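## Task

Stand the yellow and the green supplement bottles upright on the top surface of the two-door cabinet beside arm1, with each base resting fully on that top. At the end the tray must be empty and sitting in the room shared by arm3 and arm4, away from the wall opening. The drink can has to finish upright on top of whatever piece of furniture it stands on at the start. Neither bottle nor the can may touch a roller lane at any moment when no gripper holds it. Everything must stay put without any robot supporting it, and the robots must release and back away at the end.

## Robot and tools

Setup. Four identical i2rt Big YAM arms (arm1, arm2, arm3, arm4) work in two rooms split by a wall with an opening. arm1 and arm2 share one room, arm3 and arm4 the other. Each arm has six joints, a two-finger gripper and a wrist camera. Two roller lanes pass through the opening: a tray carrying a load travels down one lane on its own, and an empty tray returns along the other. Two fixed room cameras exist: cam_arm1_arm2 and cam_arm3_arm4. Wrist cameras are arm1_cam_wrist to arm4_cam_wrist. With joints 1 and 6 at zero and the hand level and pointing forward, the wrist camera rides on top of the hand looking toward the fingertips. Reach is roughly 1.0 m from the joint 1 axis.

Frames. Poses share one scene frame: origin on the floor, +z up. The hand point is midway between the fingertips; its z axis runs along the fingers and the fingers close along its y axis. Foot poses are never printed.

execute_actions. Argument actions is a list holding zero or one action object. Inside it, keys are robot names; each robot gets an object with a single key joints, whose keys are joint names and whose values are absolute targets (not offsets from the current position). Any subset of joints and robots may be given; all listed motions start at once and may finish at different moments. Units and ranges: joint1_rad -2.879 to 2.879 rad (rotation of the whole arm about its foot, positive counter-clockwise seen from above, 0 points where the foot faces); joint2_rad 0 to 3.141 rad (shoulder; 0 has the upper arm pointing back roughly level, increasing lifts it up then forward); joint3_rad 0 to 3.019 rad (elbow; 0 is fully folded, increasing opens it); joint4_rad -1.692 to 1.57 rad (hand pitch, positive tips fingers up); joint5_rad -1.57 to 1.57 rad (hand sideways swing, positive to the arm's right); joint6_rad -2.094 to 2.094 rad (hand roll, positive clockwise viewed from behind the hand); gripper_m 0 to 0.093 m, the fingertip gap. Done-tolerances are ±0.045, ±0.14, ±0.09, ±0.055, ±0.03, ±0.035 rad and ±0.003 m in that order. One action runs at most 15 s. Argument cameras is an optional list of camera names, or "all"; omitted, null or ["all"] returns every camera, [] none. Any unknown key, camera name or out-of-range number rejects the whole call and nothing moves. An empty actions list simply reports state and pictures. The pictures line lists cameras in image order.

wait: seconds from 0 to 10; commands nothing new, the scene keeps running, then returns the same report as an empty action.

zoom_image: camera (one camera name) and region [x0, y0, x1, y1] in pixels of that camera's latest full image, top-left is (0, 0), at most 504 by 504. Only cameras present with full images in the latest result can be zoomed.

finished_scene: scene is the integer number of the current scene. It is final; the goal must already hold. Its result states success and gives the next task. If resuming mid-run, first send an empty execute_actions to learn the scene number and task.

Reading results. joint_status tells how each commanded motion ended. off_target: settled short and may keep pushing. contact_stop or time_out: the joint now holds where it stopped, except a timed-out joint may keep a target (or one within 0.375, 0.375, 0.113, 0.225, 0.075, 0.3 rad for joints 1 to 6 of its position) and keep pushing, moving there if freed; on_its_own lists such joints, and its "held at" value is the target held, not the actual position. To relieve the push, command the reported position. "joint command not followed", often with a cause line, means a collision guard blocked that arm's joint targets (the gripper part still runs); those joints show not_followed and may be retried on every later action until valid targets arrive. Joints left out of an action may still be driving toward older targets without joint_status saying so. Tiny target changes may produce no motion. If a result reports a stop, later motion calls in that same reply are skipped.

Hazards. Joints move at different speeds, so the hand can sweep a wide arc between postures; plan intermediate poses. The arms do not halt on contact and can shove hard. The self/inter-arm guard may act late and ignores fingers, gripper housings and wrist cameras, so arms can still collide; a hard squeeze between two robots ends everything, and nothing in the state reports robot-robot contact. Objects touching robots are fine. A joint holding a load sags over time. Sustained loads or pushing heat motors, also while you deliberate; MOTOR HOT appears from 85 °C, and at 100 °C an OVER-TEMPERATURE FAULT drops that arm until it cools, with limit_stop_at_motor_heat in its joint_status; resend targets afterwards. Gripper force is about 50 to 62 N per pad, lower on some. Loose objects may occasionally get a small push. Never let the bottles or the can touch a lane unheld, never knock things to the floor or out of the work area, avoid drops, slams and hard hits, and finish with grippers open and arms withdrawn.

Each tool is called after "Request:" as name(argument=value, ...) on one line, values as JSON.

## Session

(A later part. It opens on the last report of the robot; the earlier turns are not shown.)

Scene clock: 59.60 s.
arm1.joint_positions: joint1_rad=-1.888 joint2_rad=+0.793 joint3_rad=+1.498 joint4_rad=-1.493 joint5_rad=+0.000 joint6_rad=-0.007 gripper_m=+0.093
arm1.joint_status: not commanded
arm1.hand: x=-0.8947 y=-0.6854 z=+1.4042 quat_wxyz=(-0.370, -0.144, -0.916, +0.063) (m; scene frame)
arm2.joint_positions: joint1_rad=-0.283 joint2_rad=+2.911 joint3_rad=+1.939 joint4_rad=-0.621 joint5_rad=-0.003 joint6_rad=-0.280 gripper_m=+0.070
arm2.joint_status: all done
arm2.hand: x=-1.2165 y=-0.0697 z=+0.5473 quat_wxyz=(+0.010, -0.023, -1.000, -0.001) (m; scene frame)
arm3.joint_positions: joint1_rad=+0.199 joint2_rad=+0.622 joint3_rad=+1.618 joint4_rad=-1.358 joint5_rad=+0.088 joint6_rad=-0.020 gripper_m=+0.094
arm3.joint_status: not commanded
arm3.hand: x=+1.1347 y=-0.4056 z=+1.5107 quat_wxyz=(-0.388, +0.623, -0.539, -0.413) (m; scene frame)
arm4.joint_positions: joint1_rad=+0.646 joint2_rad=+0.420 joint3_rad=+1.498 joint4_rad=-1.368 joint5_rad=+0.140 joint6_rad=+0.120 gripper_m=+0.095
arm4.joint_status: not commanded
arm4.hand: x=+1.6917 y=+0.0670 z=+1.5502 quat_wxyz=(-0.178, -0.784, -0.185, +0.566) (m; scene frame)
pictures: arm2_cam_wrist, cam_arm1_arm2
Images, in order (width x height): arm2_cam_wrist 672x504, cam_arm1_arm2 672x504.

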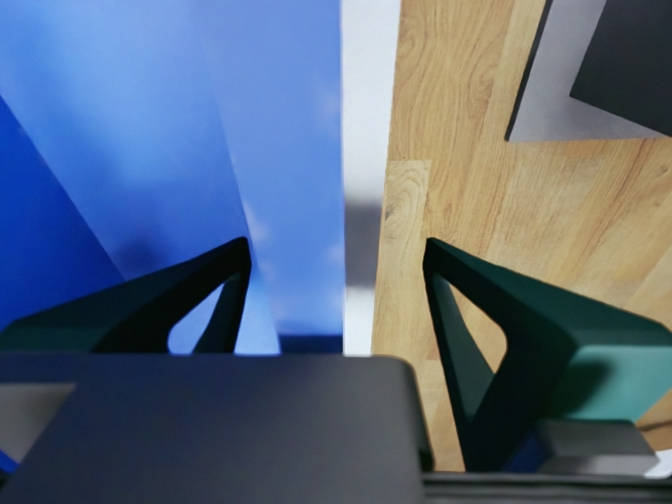

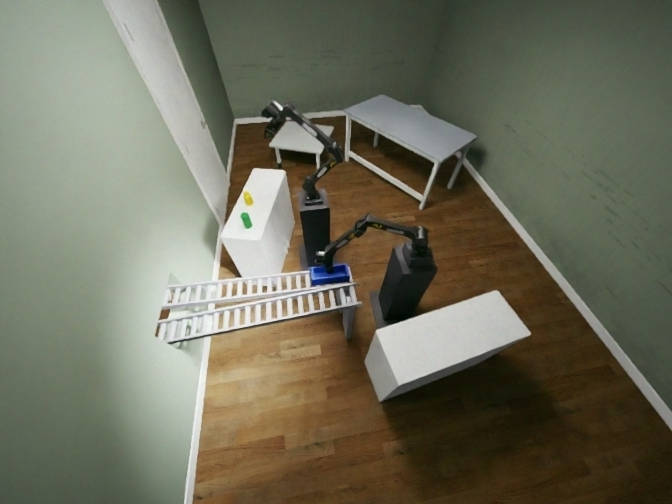

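Request:
execute_actions(actions=[{"arm2":{"joints":{"gripper_m":0.0}}}], cameras=["arm2_cam_wrist"])

Request:
execute_actions(actions=[{"arm2":{"joints":{"joint2_rad":2.54,"joint3_rad":1.71,"joint4_rad":-0.73}}}], cameras=["arm2_cam_wrist","cam_arm1_arm2"])

Scene clock: 60.63 s.
arm1.joint_positions: joint1_rad=-1.888 joint2_rad=+0.793 joint3_rad=+1.498 joint4_rad=-1.493 joint5_rad=+0.000 joint6_rad=-0.007 gripper_m=+0.093
arm1.joint_status: not commanded
arm1.hand: x=-0.8947 y=-0.6854 z=+1.4042 quat_wxyz=(-0.370, -0.144, -0.916, +0.063) (m; scene frame)
arm2.joint_positions: joint1_rad=-0.278 joint2_rad=+2.911 joint3_rad=+1.939 joint4_rad=-0.621 joint5_rad=-0.007 joint6_rad=-0.294 gripper_m=+0.011
arm2.joint_status: gripper_m off_target (ended at +0.011, target +0.000)
arm2.hand: x=-1.2153 y=-0.0660 z=+0.5473 quat_wxyz=(+0.010, -0.013, -1.000, -0.004) (m; scene frame)
arm3.joint_positions: joint1_rad=+0.199 joint2_rad=+0.622 joint3_rad=+1.618 joint4_rad=-1.358 joint5_rad=+0.088 joint6_rad=-0.020 gripper_m=+0.094
arm3.joint_status: not commanded
arm3.hand: x=+1.1347 y=-0.4056 z=+1.5107 quat_wxyz=(-0.388, +0.623, -0.539, -0.413) (m; scene frame)
arm4.joint_positions: joint1_rad=+0.646 joint2_rad=+0.420 joint3_rad=+1.498 joint4_rad=-1.368 joint5_rad=+0.140 joint6_rad=+0.120 gripper_m=+0.095
arm4.joint_status: not commanded
arm4.hand: x=+1.6917 y=+0.0670 z=+1.5502 quat_wxyz=(-0.178, -0.784, -0.185, +0.566) (m; scene frame)
pictures: arm2_cam_wrist
Images, in order (width x height): arm2_cam_wrist 672x504.

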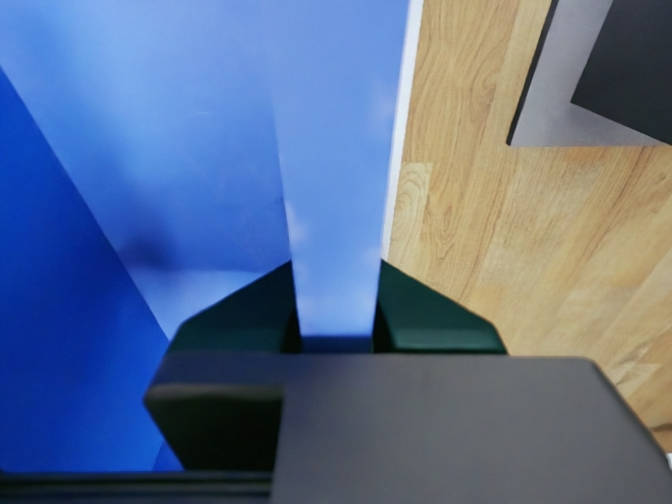

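Scene clock: 62.03 s.
arm1.joint_positions: joint1_rad=-1.888 joint2_rad=+0.793 joint3_rad=+1.498 joint4_rad=-1.493 joint5_rad=+0.000 joint6_rad=-0.007 gripper_m=+0.093
arm1.joint_status: not commanded
arm1.hand: x=-0.8947 y=-0.6854 z=+1.4042 quat_wxyz=(-0.370, -0.144, -0.916, +0.063) (m; scene frame)
arm2.joint_positions: joint1_rad=-0.279 joint2_rad=+2.553 joint3_rad=+1.701 joint4_rad=-0.717 joint5_rad=+0.000 joint6_rad=-0.294 gripper_m=+0.011
arm2.joint_status: all done
arm2.hand: x=-1.2055 y=-0.0705 z=+0.7091 quat_wxyz=(-0.001, -0.014, -1.000, +0.004) (m; scene frame)
arm3.joint_positions: joint1_rad=+0.199 joint2_rad=+0.622 joint3_rad=+1.618 joint4_rad=-1.358 joint5_rad=+0.088 joint6_rad=-0.020 gripper_m=+0.094
arm3.joint_status: not commanded
arm3.hand: x=+1.1347 y=-0.4056 z=+1.5107 quat_wxyz=(-0.388, +0.623, -0.539, -0.413) (m; scene frame)
arm4.joint_positions: joint1_rad=+0.646 joint2_rad=+0.420 joint3_rad=+1.498 joint4_rad=-1.368 joint5_rad=+0.140 joint6_rad=+0.120 gripper_m=+0.095
arm4.joint_status: not commanded
arm4.hand: x=+1.6917 y=+0.0670 z=+1.5502 quat_wxyz=(-0.178, -0.784, -0.185, +0.566) (m; scene frame)
pictures: arm2_cam_wrist, cam_arm1_arm2
Images, in order (width x height): arm2_cam_wrist 672x504, cam_arm1_arm2 672x504.

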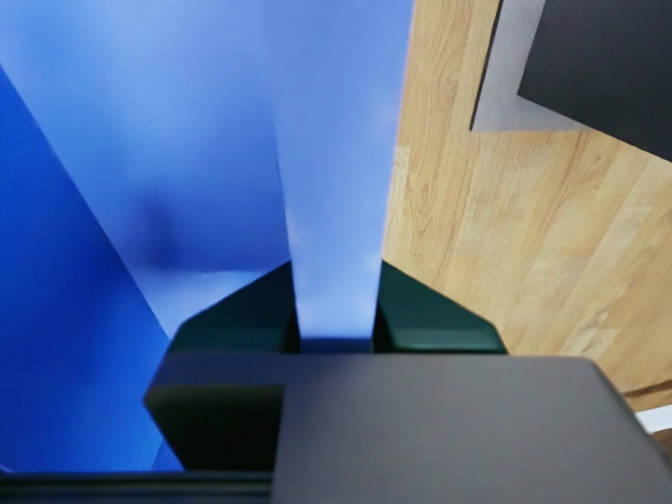

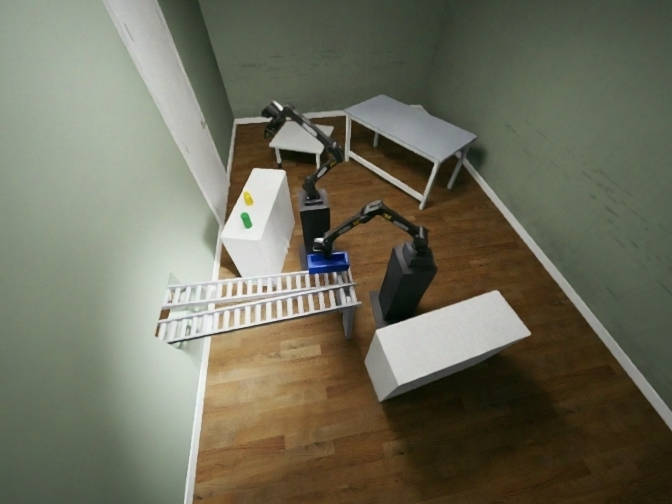

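Request:
execute_actions(actions=[{"arm2":{"joints":{"joint2_rad":2.14,"joint3_rad":1.665,"joint4_rad":-1.10}}}], cameras=[])

Request:
execute_actions(actions=[{"arm2":{"joints":{"joint1_rad":0.17,"joint6_rad":0.16}}}], cameras=["arm2_cam_wrist","cam_arm1_arm2"])

Scene clock: 64.57 s.
arm1.joint_positions: joint1_rad=-1.888 joint2_rad=+0.793 joint3_rad=+1.498 joint4_rad=-1.493 joint5_rad=+0.000 joint6_rad=-0.007 gripper_m=+0.093
arm1.joint_status: not commanded
arm1.hand: x=-0.8947 y=-0.6854 z=+1.4042 quat_wxyz=(-0.370, -0.144, -0.916, +0.063) (m; scene frame)
arm2.joint_positions: joint1_rad=-0.279 joint2_rad=+2.169 joint3_rad=+1.647 joint4_rad=-1.085 joint5_rad=+0.000 joint6_rad=-0.294 gripper_m=+0.011
arm2.joint_status: all done
arm2.hand: x=-1.2182 y=-0.0649 z=+0.9266 quat_wxyz=(+0.017, -0.014, -1.000, -0.002) (m; scene frame)
arm3.joint_positions: joint1_rad=+0.199 joint2_rad=+0.622 joint3_rad=+1.618 joint4_rad=-1.358 joint5_rad=+0.088 joint6_rad=-0.020 gripper_m=+0.094
arm3.joint_status: not commanded
arm3.hand: x=+1.1347 y=-0.4056 z=+1.5107 quat_wxyz=(-0.388, +0.623, -0.539, -0.413) (m; scene frame)
arm4.joint_positions: joint1_rad=+0.646 joint2_rad=+0.420 joint3_rad=+1.498 joint4_rad=-1.368 joint5_rad=+0.140 joint6_rad=+0.120 gripper_m=+0.095
arm4.joint_status: not commanded
arm4.hand: x=+1.6917 y=+0.0670 z=+1.5502 quat_wxyz=(-0.178, -0.784, -0.185, +0.566) (m; scene frame)
pictures: none
No camera images: the call's "cameras" was empty. Leave "cameras" out to get every camera's image.

Scene clock: 66.20 s.
arm1.joint_positions: joint1_rad=-1.888 joint2_rad=+0.793 joint3_rad=+1.498 joint4_rad=-1.493 joint5_rad=+0.000 joint6_rad=-0.007 gripper_m=+0.093
arm1.joint_status: not commanded
arm1.hand: x=-0.8947 y=-0.6854 z=+1.4042 quat_wxyz=(-0.370, -0.144, -0.916, +0.063) (m; scene frame)
arm2.joint_positions: joint1_rad=+0.160 joint2_rad=+2.169 joint3_rad=+1.647 joint4_rad=-1.085 joint5_rad=+0.002 joint6_rad=+0.151 gripper_m=+0.011
arm2.joint_status: all done
arm2.hand: x=-1.1906 y=+0.2007 z=+0.9249 quat_wxyz=(+0.018, -0.017, -1.000, +0.007) (m; scene frame)
arm3.joint_positions: joint1_rad=+0.199 joint2_rad=+0.622 joint3_rad=+1.618 joint4_rad=-1.358 joint5_rad=+0.088 joint6_rad=-0.020 gripper_m=+0.094
arm3.joint_status: not commanded
arm3.hand: x=+1.1347 y=-0.4056 z=+1.5107 quat_wxyz=(-0.388, +0.623, -0.539, -0.413) (m; scene frame)
arm4.joint_positions: joint1_rad=+0.646 joint2_rad=+0.420 joint3_rad=+1.498 joint4_rad=-1.368 joint5_rad=+0.140 joint6_rad=+0.120 gripper_m=+0.095
arm4.joint_status: not commanded
arm4.hand: x=+1.6917 y=+0.0670 z=+1.5502 quat_wxyz=(-0.178, -0.784, -0.185, +0.566) (m; scene frame)
pictures: arm2_cam_wrist, cam_arm1_arm2
Images, in order (width x height): arm2_cam_wrist 672x504, cam_arm1_arm2 672x504.

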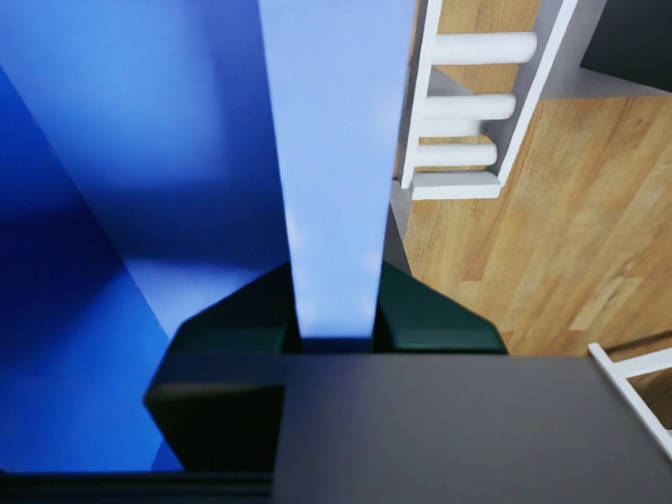

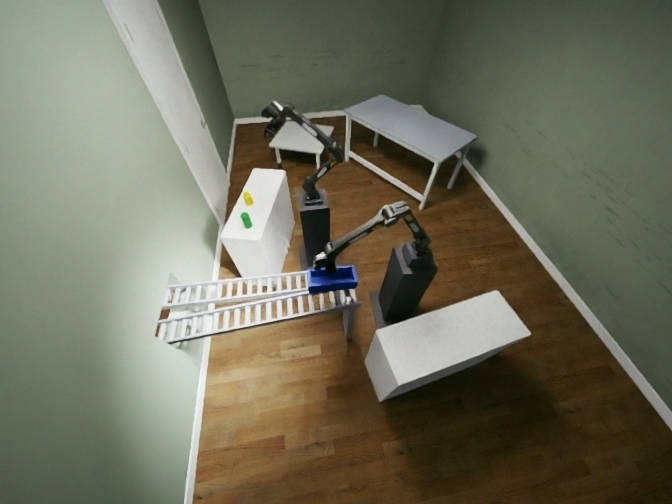

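Request:
execute_actions(actions=[{"arm2":{"joints":{"joint2_rad":2.41,"joint3_rad":1.77,"joint4_rad":-0.905}}}], cameras=["arm2_cam_wrist","cam_arm1_arm2"])

Request:
zoom_image(camera="cam_arm1_arm2", region=[220,220,400,350])

Scene clock: 68.33 s.
arm1.joint_positions: joint1_rad=-1.888 joint2_rad=+0.793 joint3_rad=+1.498 joint4_rad=-1.493 joint5_rad=+0.000 joint6_rad=-0.007 gripper_m=+0.093
arm1.joint_status: not commanded
arm1.hand: x=-0.8947 y=-0.6854 z=+1.4042 quat_wxyz=(-0.370, -0.144, -0.916, +0.063) (m; scene frame)
arm2.joint_positions: joint1_rad=+0.160 joint2_rad=+2.442 joint3_rad=+1.741 joint4_rad=-0.920 joint5_rad=+0.002 joint6_rad=+0.152 gripper_m=+0.011
arm2.joint_status: all done
arm2.hand: x=-1.1693 y=+0.2023 z=+0.7866 quat_wxyz=(+0.025, -0.018, -1.000, +0.008) (m; scene frame)
arm3.joint_positions: joint1_rad=+0.199 joint2_rad=+0.622 joint3_rad=+1.618 joint4_rad=-1.358 joint5_rad=+0.088 joint6_rad=-0.020 gripper_m=+0.094
arm3.joint_status: not commanded
arm3.hand: x=+1.1347 y=-0.4056 z=+1.5107 quat_wxyz=(-0.388, +0.623, -0.539, -0.413) (m; scene frame)
arm4.joint_positions: joint1_rad=+0.646 joint2_rad=+0.420 joint3_rad=+1.498 joint4_rad=-1.368 joint5_rad=+0.140 joint6_rad=+0.120 gripper_m=+0.095
arm4.joint_status: not commanded
arm4.hand: x=+1.6917 y=+0.0670 z=+1.5502 quat_wxyz=(-0.178, -0.784, -0.185, +0.566) (m; scene frame)
pictures: arm2_cam_wrist, cam_arm1_arm2
Images, in order (width x height): arm2_cam_wrist 672x504, cam_arm1_arm2 672x504.

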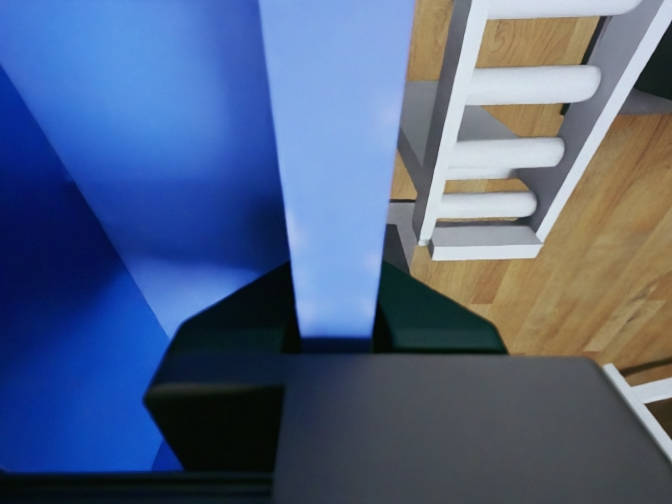

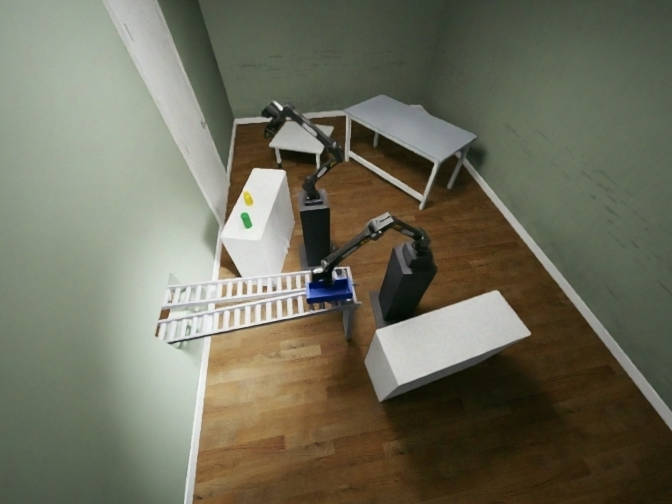

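Region (220, 220, 400, 350) of cam_arm1_arm2's 672x504 image, scaled by 2.800, with more detail than that image has.

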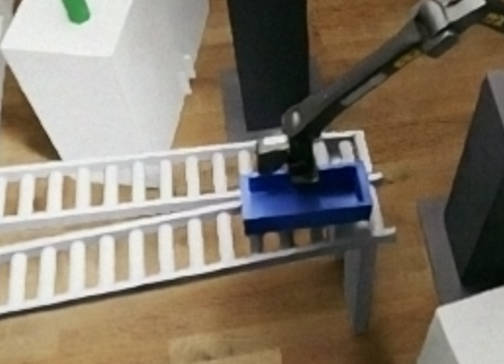

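Request:
execute_actions(actions=[{"arm2":{"joints":{"joint2_rad":2.46,"joint4_rad":-0.88}}}], cameras=["arm2_cam_wrist","cam_arm1_arm2"])

Request:
zoom_image(camera="cam_arm1_arm2", region=[260,240,400,340])

Scene clock: 69.53 s.
arm1.joint_positions: joint1_rad=-1.888 joint2_rad=+0.793 joint3_rad=+1.498 joint4_rad=-1.493 joint5_rad=+0.000 joint6_rad=-0.007 gripper_m=+0.093
arm1.joint_status: not commanded
arm1.hand: x=-0.8947 y=-0.6854 z=+1.4042 quat_wxyz=(-0.370, -0.144, -0.916, +0.063) (m; scene frame)
arm2.joint_positions: joint1_rad=+0.160 joint2_rad=+2.479 joint3_rad=+1.741 joint4_rad=-0.896 joint5_rad=+0.002 joint6_rad=+0.152 gripper_m=+0.011
arm2.joint_status: all done
arm2.hand: x=-1.1750 y=+0.2015 z=+0.7635 quat_wxyz=(+0.031, -0.018, -0.999, +0.008) (m; scene frame)
arm3.joint_positions: joint1_rad=+0.199 joint2_rad=+0.622 joint3_rad=+1.618 joint4_rad=-1.358 joint5_rad=+0.088 joint6_rad=-0.020 gripper_m=+0.094
arm3.joint_status: not commanded
arm3.hand: x=+1.1347 y=-0.4056 z=+1.5107 quat_wxyz=(-0.388, +0.623, -0.539, -0.413) (m; scene frame)
arm4.joint_positions: joint1_rad=+0.646 joint2_rad=+0.420 joint3_rad=+1.498 joint4_rad=-1.368 joint5_rad=+0.140 joint6_rad=+0.120 gripper_m=+0.095
arm4.joint_status: not commanded
arm4.hand: x=+1.6917 y=+0.0670 z=+1.5502 quat_wxyz=(-0.178, -0.784, -0.185, +0.566) (m; scene frame)
pictures: arm2_cam_wrist, cam_arm1_arm2
Images, in order (width x height): arm2_cam_wrist 672x504, cam_arm1_arm2 672x504.

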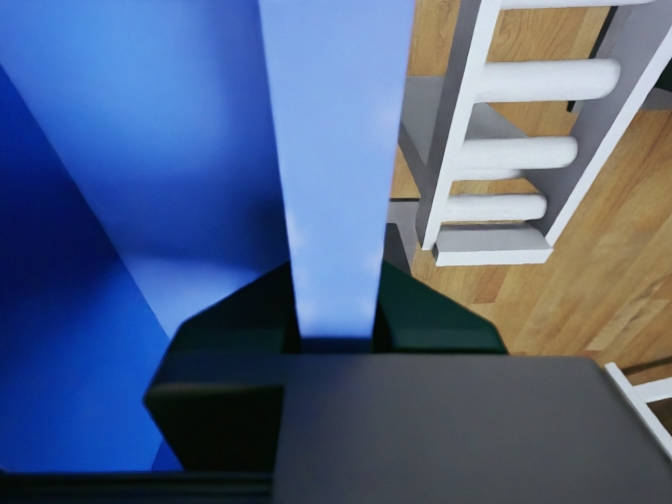

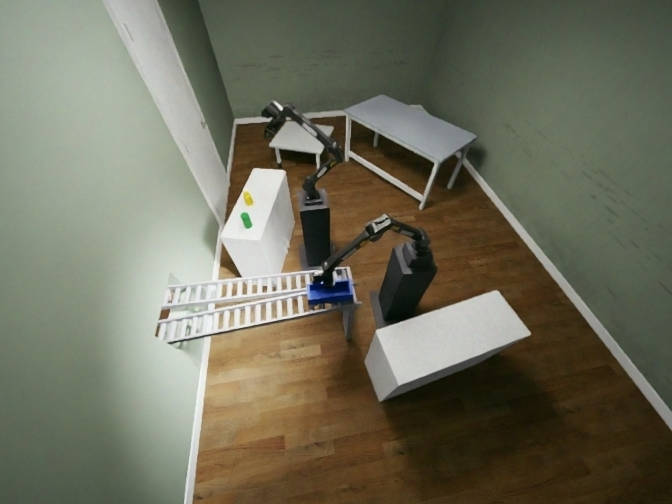

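Region (260, 240, 400, 340) of cam_arm1_arm2's 672x504 image, scaled by 3.600, with more detail than that image has; it fills the top 360 rows of this view, and the rest is white.

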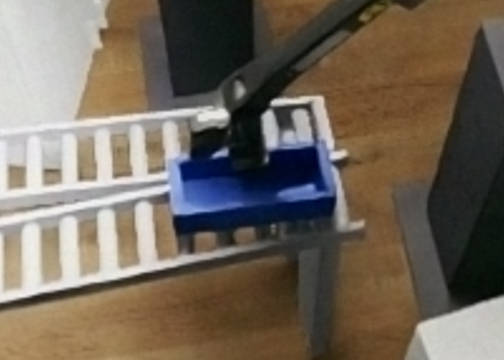

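Request:
execute_actions(actions=[{"arm2":{"joints":{"joint2_rad":2.505,"joint4_rad":-0.85}}}], cameras=["arm2_cam_wrist","cam_arm1_arm2"])

Request:
zoom_image(camera="cam_arm1_arm2", region=[260,240,400,340])

Scene clock: 70.90 s.
arm1.joint_positions: joint1_rad=-1.888 joint2_rad=+0.793 joint3_rad=+1.498 joint4_rad=-1.493 joint5_rad=+0.000 joint6_rad=-0.007 gripper_m=+0.093
arm1.joint_status: not commanded
arm1.hand: x=-0.8947 y=-0.6854 z=+1.4042 quat_wxyz=(-0.370, -0.144, -0.916, +0.063) (m; scene frame)
arm2.joint_positions: joint1_rad=+0.160 joint2_rad=+2.527 joint3_rad=+1.741 joint4_rad=-0.866 joint5_rad=+0.002 joint6_rad=+0.152 gripper_m=+0.011
arm2.joint_status: all done
arm2.hand: x=-1.1836 y=+0.2002 z=+0.7342 quat_wxyz=(+0.040, -0.018, -0.999, +0.010) (m; scene frame)
arm3.joint_positions: joint1_rad=+0.199 joint2_rad=+0.622 joint3_rad=+1.618 joint4_rad=-1.358 joint5_rad=+0.088 joint6_rad=-0.020 gripper_m=+0.094
arm3.joint_status: not commanded
arm3.hand: x=+1.1347 y=-0.4056 z=+1.5107 quat_wxyz=(-0.388, +0.623, -0.539, -0.413) (m; scene frame)
arm4.joint_positions: joint1_rad=+0.646 joint2_rad=+0.420 joint3_rad=+1.498 joint4_rad=-1.368 joint5_rad=+0.140 joint6_rad=+0.120 gripper_m=+0.095
arm4.joint_status: not commanded
arm4.hand: x=+1.6917 y=+0.0670 z=+1.5502 quat_wxyz=(-0.178, -0.784, -0.185, +0.566) (m; scene frame)
pictures: arm2_cam_wrist, cam_arm1_arm2
Images, in order (width x height): arm2_cam_wrist 672x504, cam_arm1_arm2 672x504.

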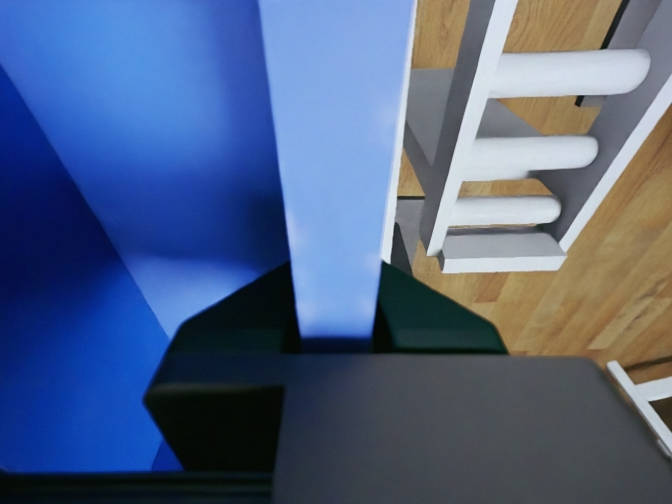

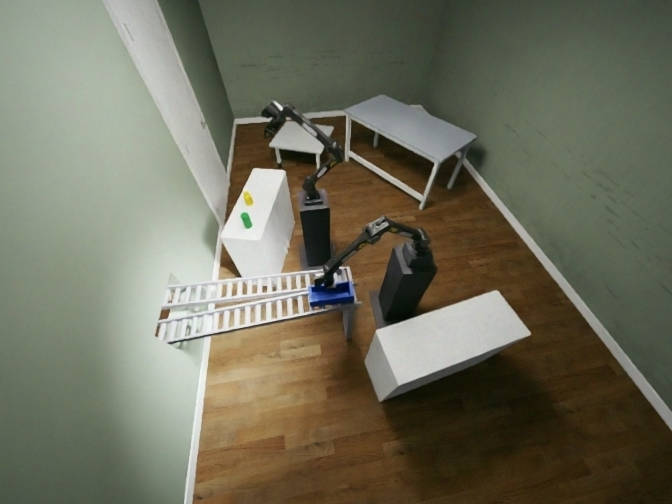

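Region (260, 240, 400, 340) of cam_arm1_arm2's 672x504 image, scaled by 3.600, with more detail than that image has; it fills the top 360 rows of this view, and the rest is white.

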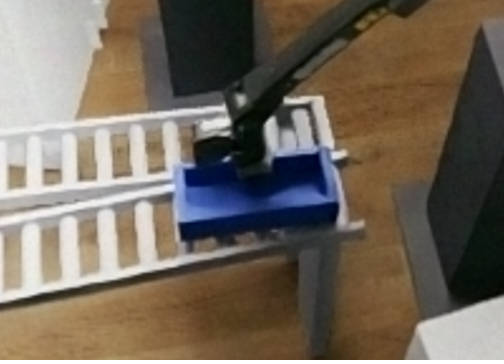

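Request:
execute_actions(actions=[{"arm2":{"joints":{"joint2_rad":2.535,"joint4_rad":-0.815}}}], cameras=["arm2_cam_wrist","cam_arm1_arm2"])

Request:
zoom_image(camera="cam_arm1_arm2", region=[260,240,400,340])

Scene clock: 72.23 s.
arm1.joint_positions: joint1_rad=-1.888 joint2_rad=+0.793 joint3_rad=+1.498 joint4_rad=-1.493 joint5_rad=+0.000 joint6_rad=-0.007 gripper_m=+0.093
arm1.joint_status: not commanded
arm1.hand: x=-0.8947 y=-0.6854 z=+1.4042 quat_wxyz=(-0.370, -0.144, -0.916, +0.063) (m; scene frame)
arm2.joint_positions: joint1_rad=+0.160 joint2_rad=+2.544 joint3_rad=+1.741 joint4_rad=-0.830 joint5_rad=+0.001 joint6_rad=+0.153 gripper_m=+0.011
arm2.joint_status: all done
arm2.hand: x=-1.1810 y=+0.2006 z=+0.7235 quat_wxyz=(+0.031, -0.018, -0.999, +0.008) (m; scene frame)
arm3.joint_positions: joint1_rad=+0.199 joint2_rad=+0.622 joint3_rad=+1.618 joint4_rad=-1.358 joint5_rad=+0.088 joint6_rad=-0.020 gripper_m=+0.094
arm3.joint_status: not commanded
arm3.hand: x=+1.1347 y=-0.4056 z=+1.5107 quat_wxyz=(-0.388, +0.623, -0.539, -0.413) (m; scene frame)
arm4.joint_positions: joint1_rad=+0.646 joint2_rad=+0.420 joint3_rad=+1.498 joint4_rad=-1.368 joint5_rad=+0.140 joint6_rad=+0.120 gripper_m=+0.095
arm4.joint_status: not commanded
arm4.hand: x=+1.6917 y=+0.0670 z=+1.5502 quat_wxyz=(-0.178, -0.784, -0.185, +0.566) (m; scene frame)
pictures: arm2_cam_wrist, cam_arm1_arm2
Images, in order (width x height): arm2_cam_wrist 672x504, cam_arm1_arm2 672x504.

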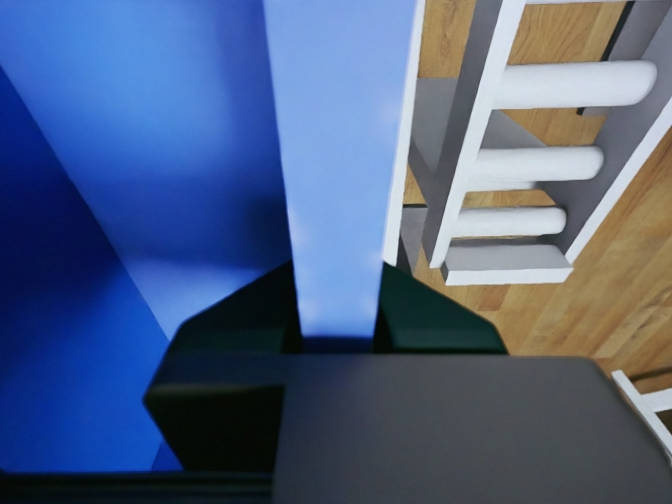

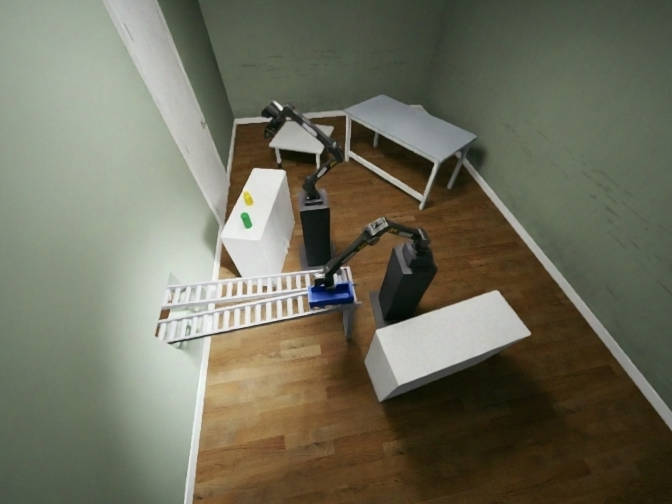

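Region (260, 240, 400, 340) of cam_arm1_arm2's 672x504 image, scaled by 3.600, with more detail than that image has; it fills the top 360 rows of this view, and the rest is white.

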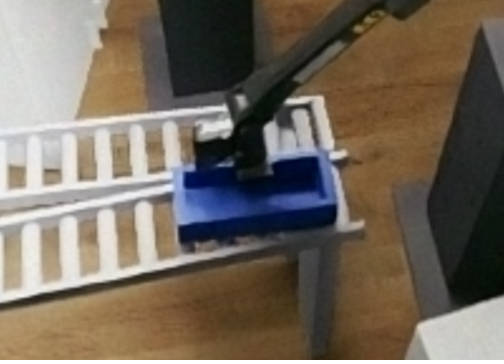

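Request:
execute_actions(actions=[{"arm2":{"joints":{"gripper_m":0.04,"joint2_rad":2.544}}}], cameras=["arm2_cam_wrist","cam_arm1_arm2"])

Request:
execute_actions(actions=[{"arm2":{"joints":{"joint2_rad":2.25,"joint4_rad":-1.0}}}], cameras=["arm2_cam_wrist","cam_arm1_arm2"])

Scene clock: 73.73 s.
arm1.joint_positions: joint1_rad=-1.888 joint2_rad=+0.793 joint3_rad=+1.498 joint4_rad=-1.493 joint5_rad=+0.000 joint6_rad=-0.007 gripper_m=+0.093
arm1.joint_status: not commanded
arm1.hand: x=-0.8947 y=-0.6854 z=+1.4042 quat_wxyz=(-0.370, -0.144, -0.916, +0.063) (m; scene frame)
arm2.joint_positions: joint1_rad=+0.160 joint2_rad=+2.544 joint3_rad=+1.741 joint4_rad=-0.830 joint5_rad=+0.001 joint6_rad=+0.153 gripper_m=+0.040
arm2.joint_status: all done
arm2.hand: x=-1.1810 y=+0.2006 z=+0.7235 quat_wxyz=(+0.031, -0.018, -0.999, +0.008) (m; scene frame)
arm3.joint_positions: joint1_rad=+0.199 joint2_rad=+0.622 joint3_rad=+1.618 joint4_rad=-1.358 joint5_rad=+0.088 joint6_rad=-0.020 gripper_m=+0.094
arm3.joint_status: not commanded
arm3.hand: x=+1.1347 y=-0.4056 z=+1.5107 quat_wxyz=(-0.388, +0.623, -0.539, -0.413) (m; scene frame)
arm4.joint_positions: joint1_rad=+0.646 joint2_rad=+0.420 joint3_rad=+1.498 joint4_rad=-1.368 joint5_rad=+0.140 joint6_rad=+0.120 gripper_m=+0.095
arm4.joint_status: not commanded
arm4.hand: x=+1.6917 y=+0.0670 z=+1.5502 quat_wxyz=(-0.178, -0.784, -0.185, +0.566) (m; scene frame)
pictures: arm2_cam_wrist, cam_arm1_arm2
Images, in order (width x height): arm2_cam_wrist 672x504, cam_arm1_arm2 672x504.

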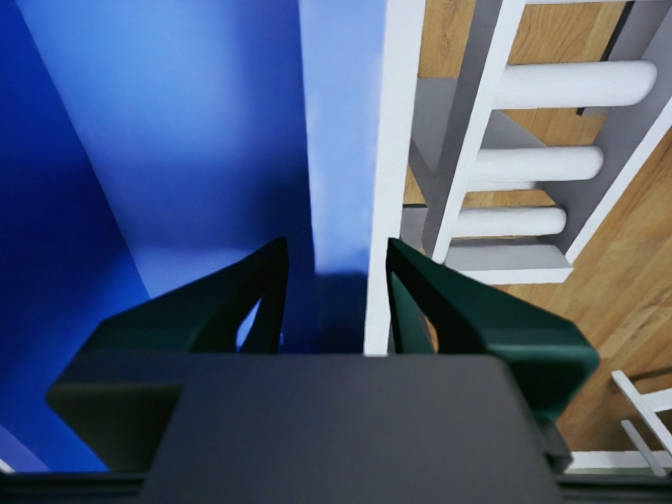

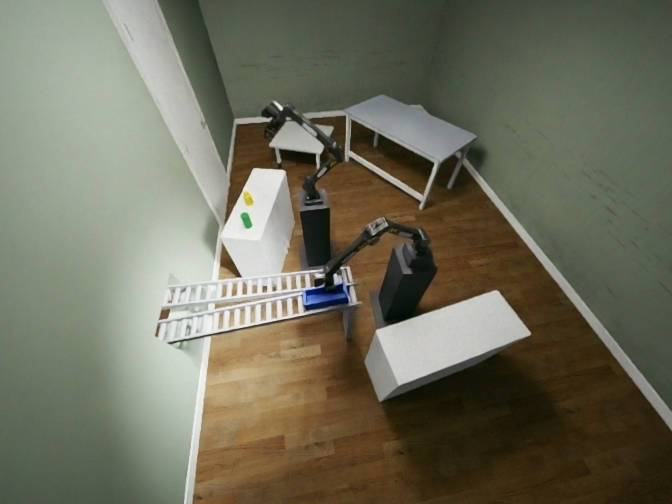

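Scene clock: 75.30 s.
arm1.joint_positions: joint1_rad=-1.888 joint2_rad=+0.793 joint3_rad=+1.498 joint4_rad=-1.493 joint5_rad=+0.000 joint6_rad=-0.007 gripper_m=+0.093
arm1.joint_status: not commanded
arm1.hand: x=-0.8947 y=-0.6854 z=+1.4042 quat_wxyz=(-0.370, -0.144, -0.916, +0.063) (m; scene frame)
arm2.joint_positions: joint1_rad=+0.160 joint2_rad=+2.260 joint3_rad=+1.762 joint4_rad=-0.986 joint5_rad=+0.001 joint6_rad=+0.153 gripper_m=+0.040
arm2.joint_status: all done
arm2.hand: x=-1.1323 y=+0.2075 z=+0.9083 quat_wxyz=(-0.043, -0.018, -0.999, -0.002) (m; scene frame)
arm3.joint_positions: joint1_rad=+0.199 joint2_rad=+0.622 joint3_rad=+1.618 joint4_rad=-1.358 joint5_rad=+0.088 joint6_rad=-0.020 gripper_m=+0.094
arm3.joint_status: not commanded
arm3.hand: x=+1.1347 y=-0.4056 z=+1.5107 quat_wxyz=(-0.388, +0.623, -0.539, -0.413) (m; scene frame)
arm4.joint_positions: joint1_rad=+0.646 joint2_rad=+0.420 joint3_rad=+1.498 joint4_rad=-1.368 joint5_rad=+0.140 joint6_rad=+0.120 gripper_m=+0.095
arm4.joint_status: not commanded
arm4.hand: x=+1.6917 y=+0.0670 z=+1.5502 quat_wxyz=(-0.178, -0.784, -0.185, +0.566) (m; scene frame)
pictures: arm2_cam_wrist, cam_arm1_arm2
Images, in order (width x height): arm2_cam_wrist 672x504, cam_arm1_arm2 672x504.

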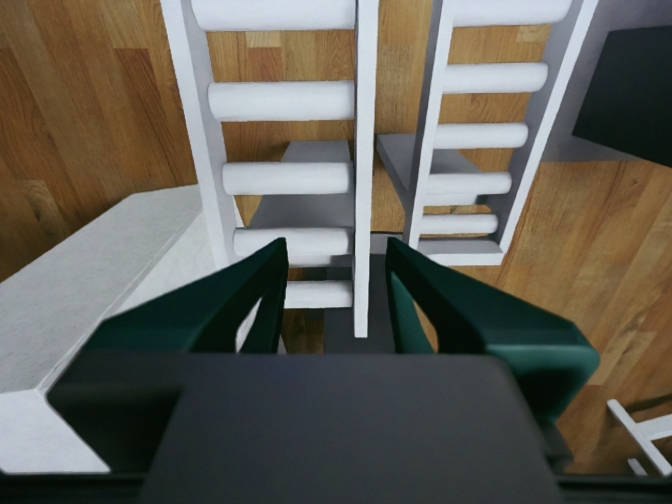

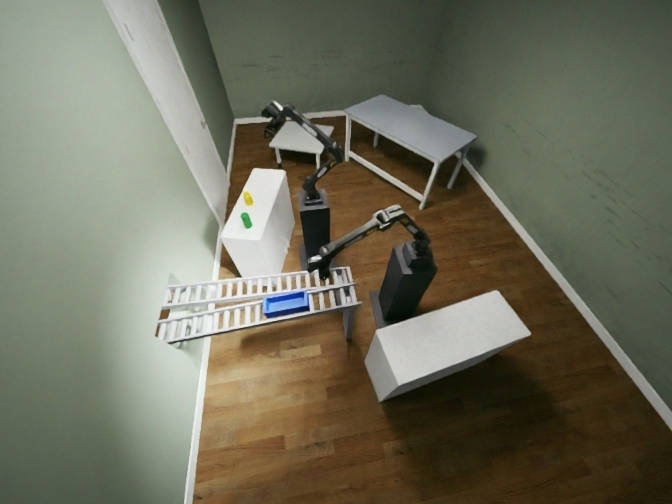

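Request:
execute_actions(actions=[{"arm2":{"joints":{"joint2_rad":0.6,"joint3_rad":1.5,"joint4_rad":-1.3}}}], cameras=["cam_arm1_arm2","cam_arm3_arm4"])

Request:
wait(seconds=6)

Scene clock: 77.57 s.
arm1.joint_positions: joint1_rad=-1.888 joint2_rad=+0.793 joint3_rad=+1.498 joint4_rad=-1.493 joint5_rad=+0.000 joint6_rad=-0.007 gripper_m=+0.093
arm1.joint_status: not commanded
arm1.hand: x=-0.8947 y=-0.6854 z=+1.4042 quat_wxyz=(-0.370, -0.144, -0.916, +0.063) (m; scene frame)
arm2.joint_positions: joint1_rad=+0.160 joint2_rad=+0.594 joint3_rad=+1.494 joint4_rad=-1.284 joint5_rad=+0.001 joint6_rad=+0.153 gripper_m=+0.040
arm2.joint_status: all done
arm2.hand: x=-1.5901 y=+0.1580 z=+1.5620 quat_wxyz=(-0.554, -0.014, -0.829, -0.072) (m; scene frame)
arm3.joint_positions: joint1_rad=+0.199 joint2_rad=+0.622 joint3_rad=+1.618 joint4_rad=-1.358 joint5_rad=+0.088 joint6_rad=-0.020 gripper_m=+0.094
arm3.joint_status: not commanded
arm3.hand: x=+1.1347 y=-0.4056 z=+1.5107 quat_wxyz=(-0.388, +0.623, -0.539, -0.413) (m; scene frame)
arm4.joint_positions: joint1_rad=+0.646 joint2_rad=+0.420 joint3_rad=+1.498 joint4_rad=-1.368 joint5_rad=+0.140 joint6_rad=+0.120 gripper_m=+0.095
arm4.joint_status: not commanded
arm4.hand: x=+1.6917 y=+0.0670 z=+1.5502 quat_wxyz=(-0.178, -0.784, -0.185, +0.566) (m; scene frame)
pictures: cam_arm1_arm2, cam_arm3_arm4
Images, in order (width x height): cam_arm1_arm2 672x504, cam_arm3_arm4 672x504.

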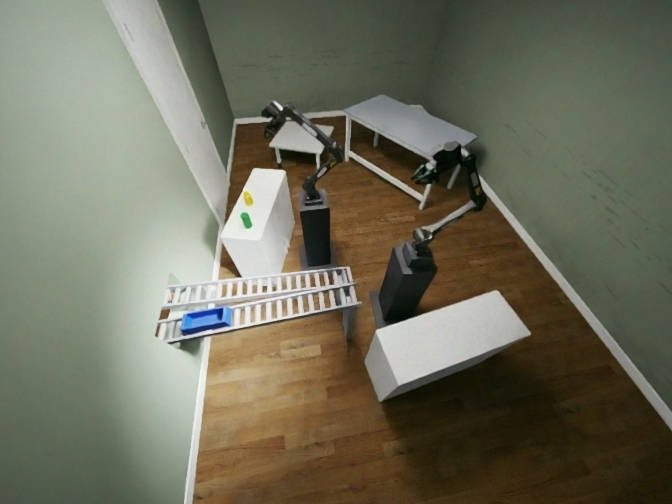

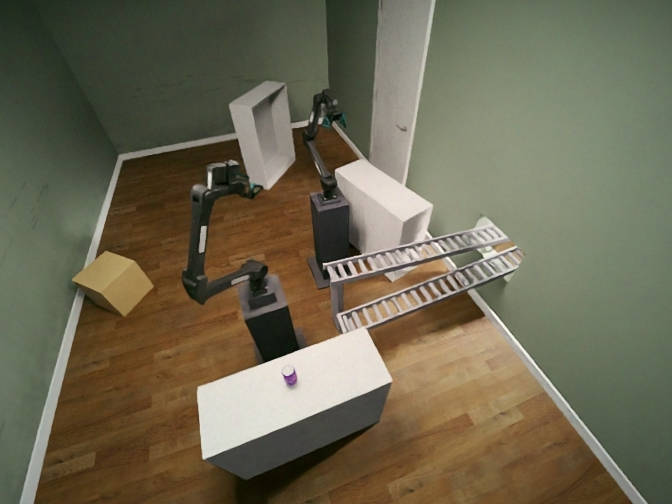

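Scene clock: 83.57 s.
arm1.joint_positions: joint1_rad=-1.888 joint2_rad=+0.793 joint3_rad=+1.498 joint4_rad=-1.493 joint5_rad=+0.000 joint6_rad=-0.007 gripper_m=+0.093
arm1.joint_status: not commanded
arm1.hand: x=-0.8947 y=-0.6854 z=+1.4042 quat_wxyz=(-0.370, -0.144, -0.916, +0.063) (m; scene frame)
arm2.joint_positions: joint1_rad=+0.160 joint2_rad=+0.594 joint3_rad=+1.494 joint4_rad=-1.284 joint5_rad=+0.001 joint6_rad=+0.153 gripper_m=+0.040
arm2.joint_status: all done
arm2.hand: x=-1.5901 y=+0.1580 z=+1.5620 quat_wxyz=(-0.554, -0.014, -0.829, -0.072) (m; scene frame)
arm3.joint_positions: joint1_rad=+0.199 joint2_rad=+0.622 joint3_rad=+1.618 joint4_rad=-1.358 joint5_rad=+0.088 joint6_rad=-0.020 gripper_m=+0.094
arm3.joint_status: not commanded
arm3.hand: x=+1.1347 y=-0.4056 z=+1.5107 quat_wxyz=(-0.388, +0.623, -0.539, -0.413) (m; scene frame)
arm4.joint_positions: joint1_rad=+0.646 joint2_rad=+0.420 joint3_rad=+1.498 joint4_rad=-1.368 joint5_rad=+0.140 joint6_rad=+0.120 gripper_m=+0.095
arm4.joint_status: not commanded
arm4.hand: x=+1.6917 y=+0.0670 z=+1.5502 quat_wxyz=(-0.178, -0.784, -0.185, +0.566) (m; scene frame)
wait: 6.00 s; at rest by 0.27 s
pictures: arm1_cam_wrist, arm2_cam_wrist, arm3_cam_wrist, arm4_cam_wrist, cam_arm1_arm2, cam_arm3_arm4
Images, in order (width x height): arm1_cam_wrist 672x504, arm2_cam_wrist 672x504, arm3_cam_wrist 672x504, arm4_cam_wrist 672x504, cam_arm1_arm2 672x504, cam_arm3_arm4 672x504.

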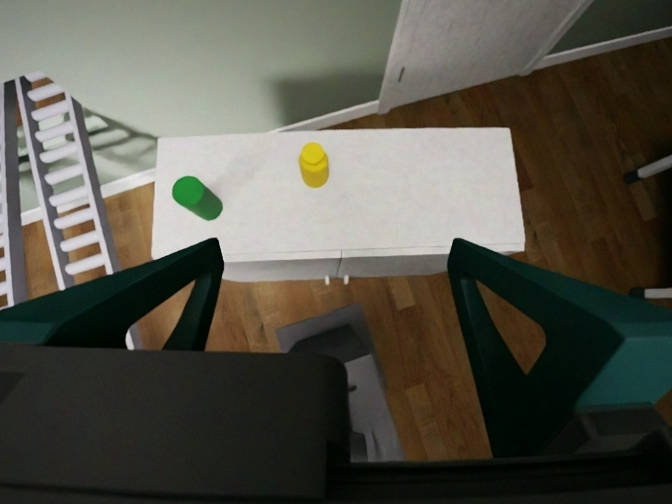

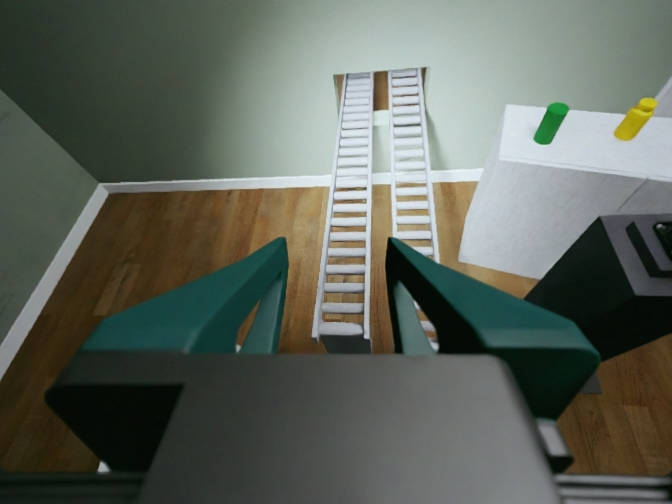

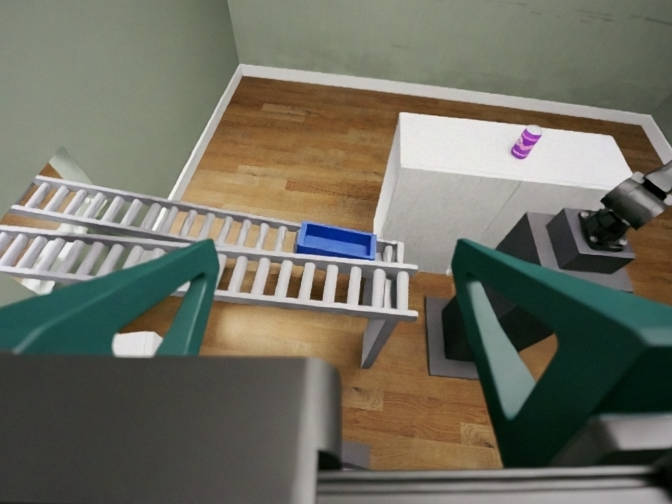

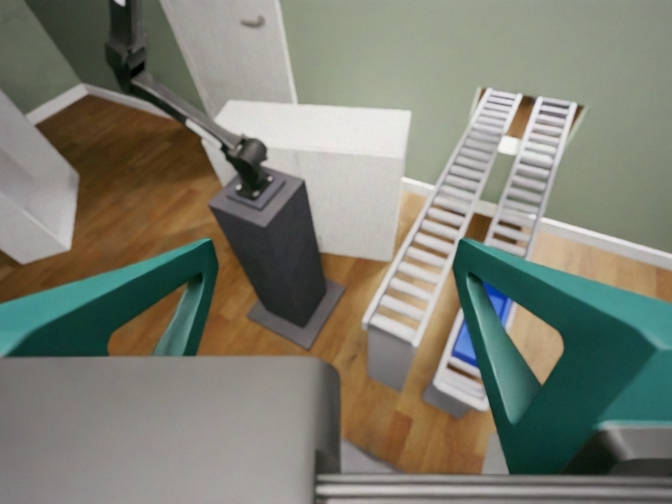

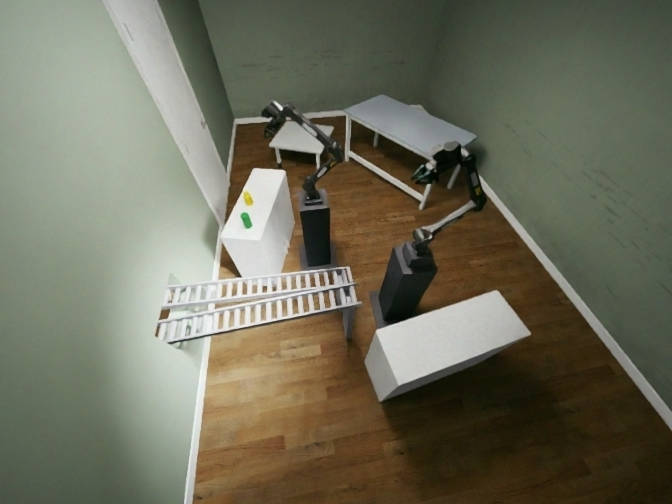

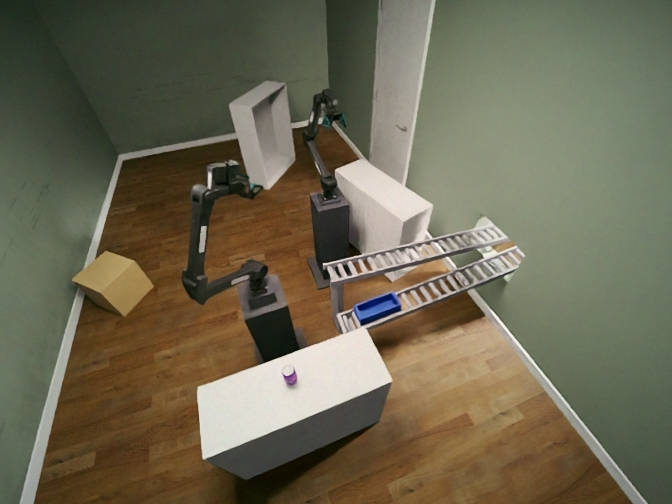

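Request:
finished_scene(scene=2)

The scene is finished: the task was done.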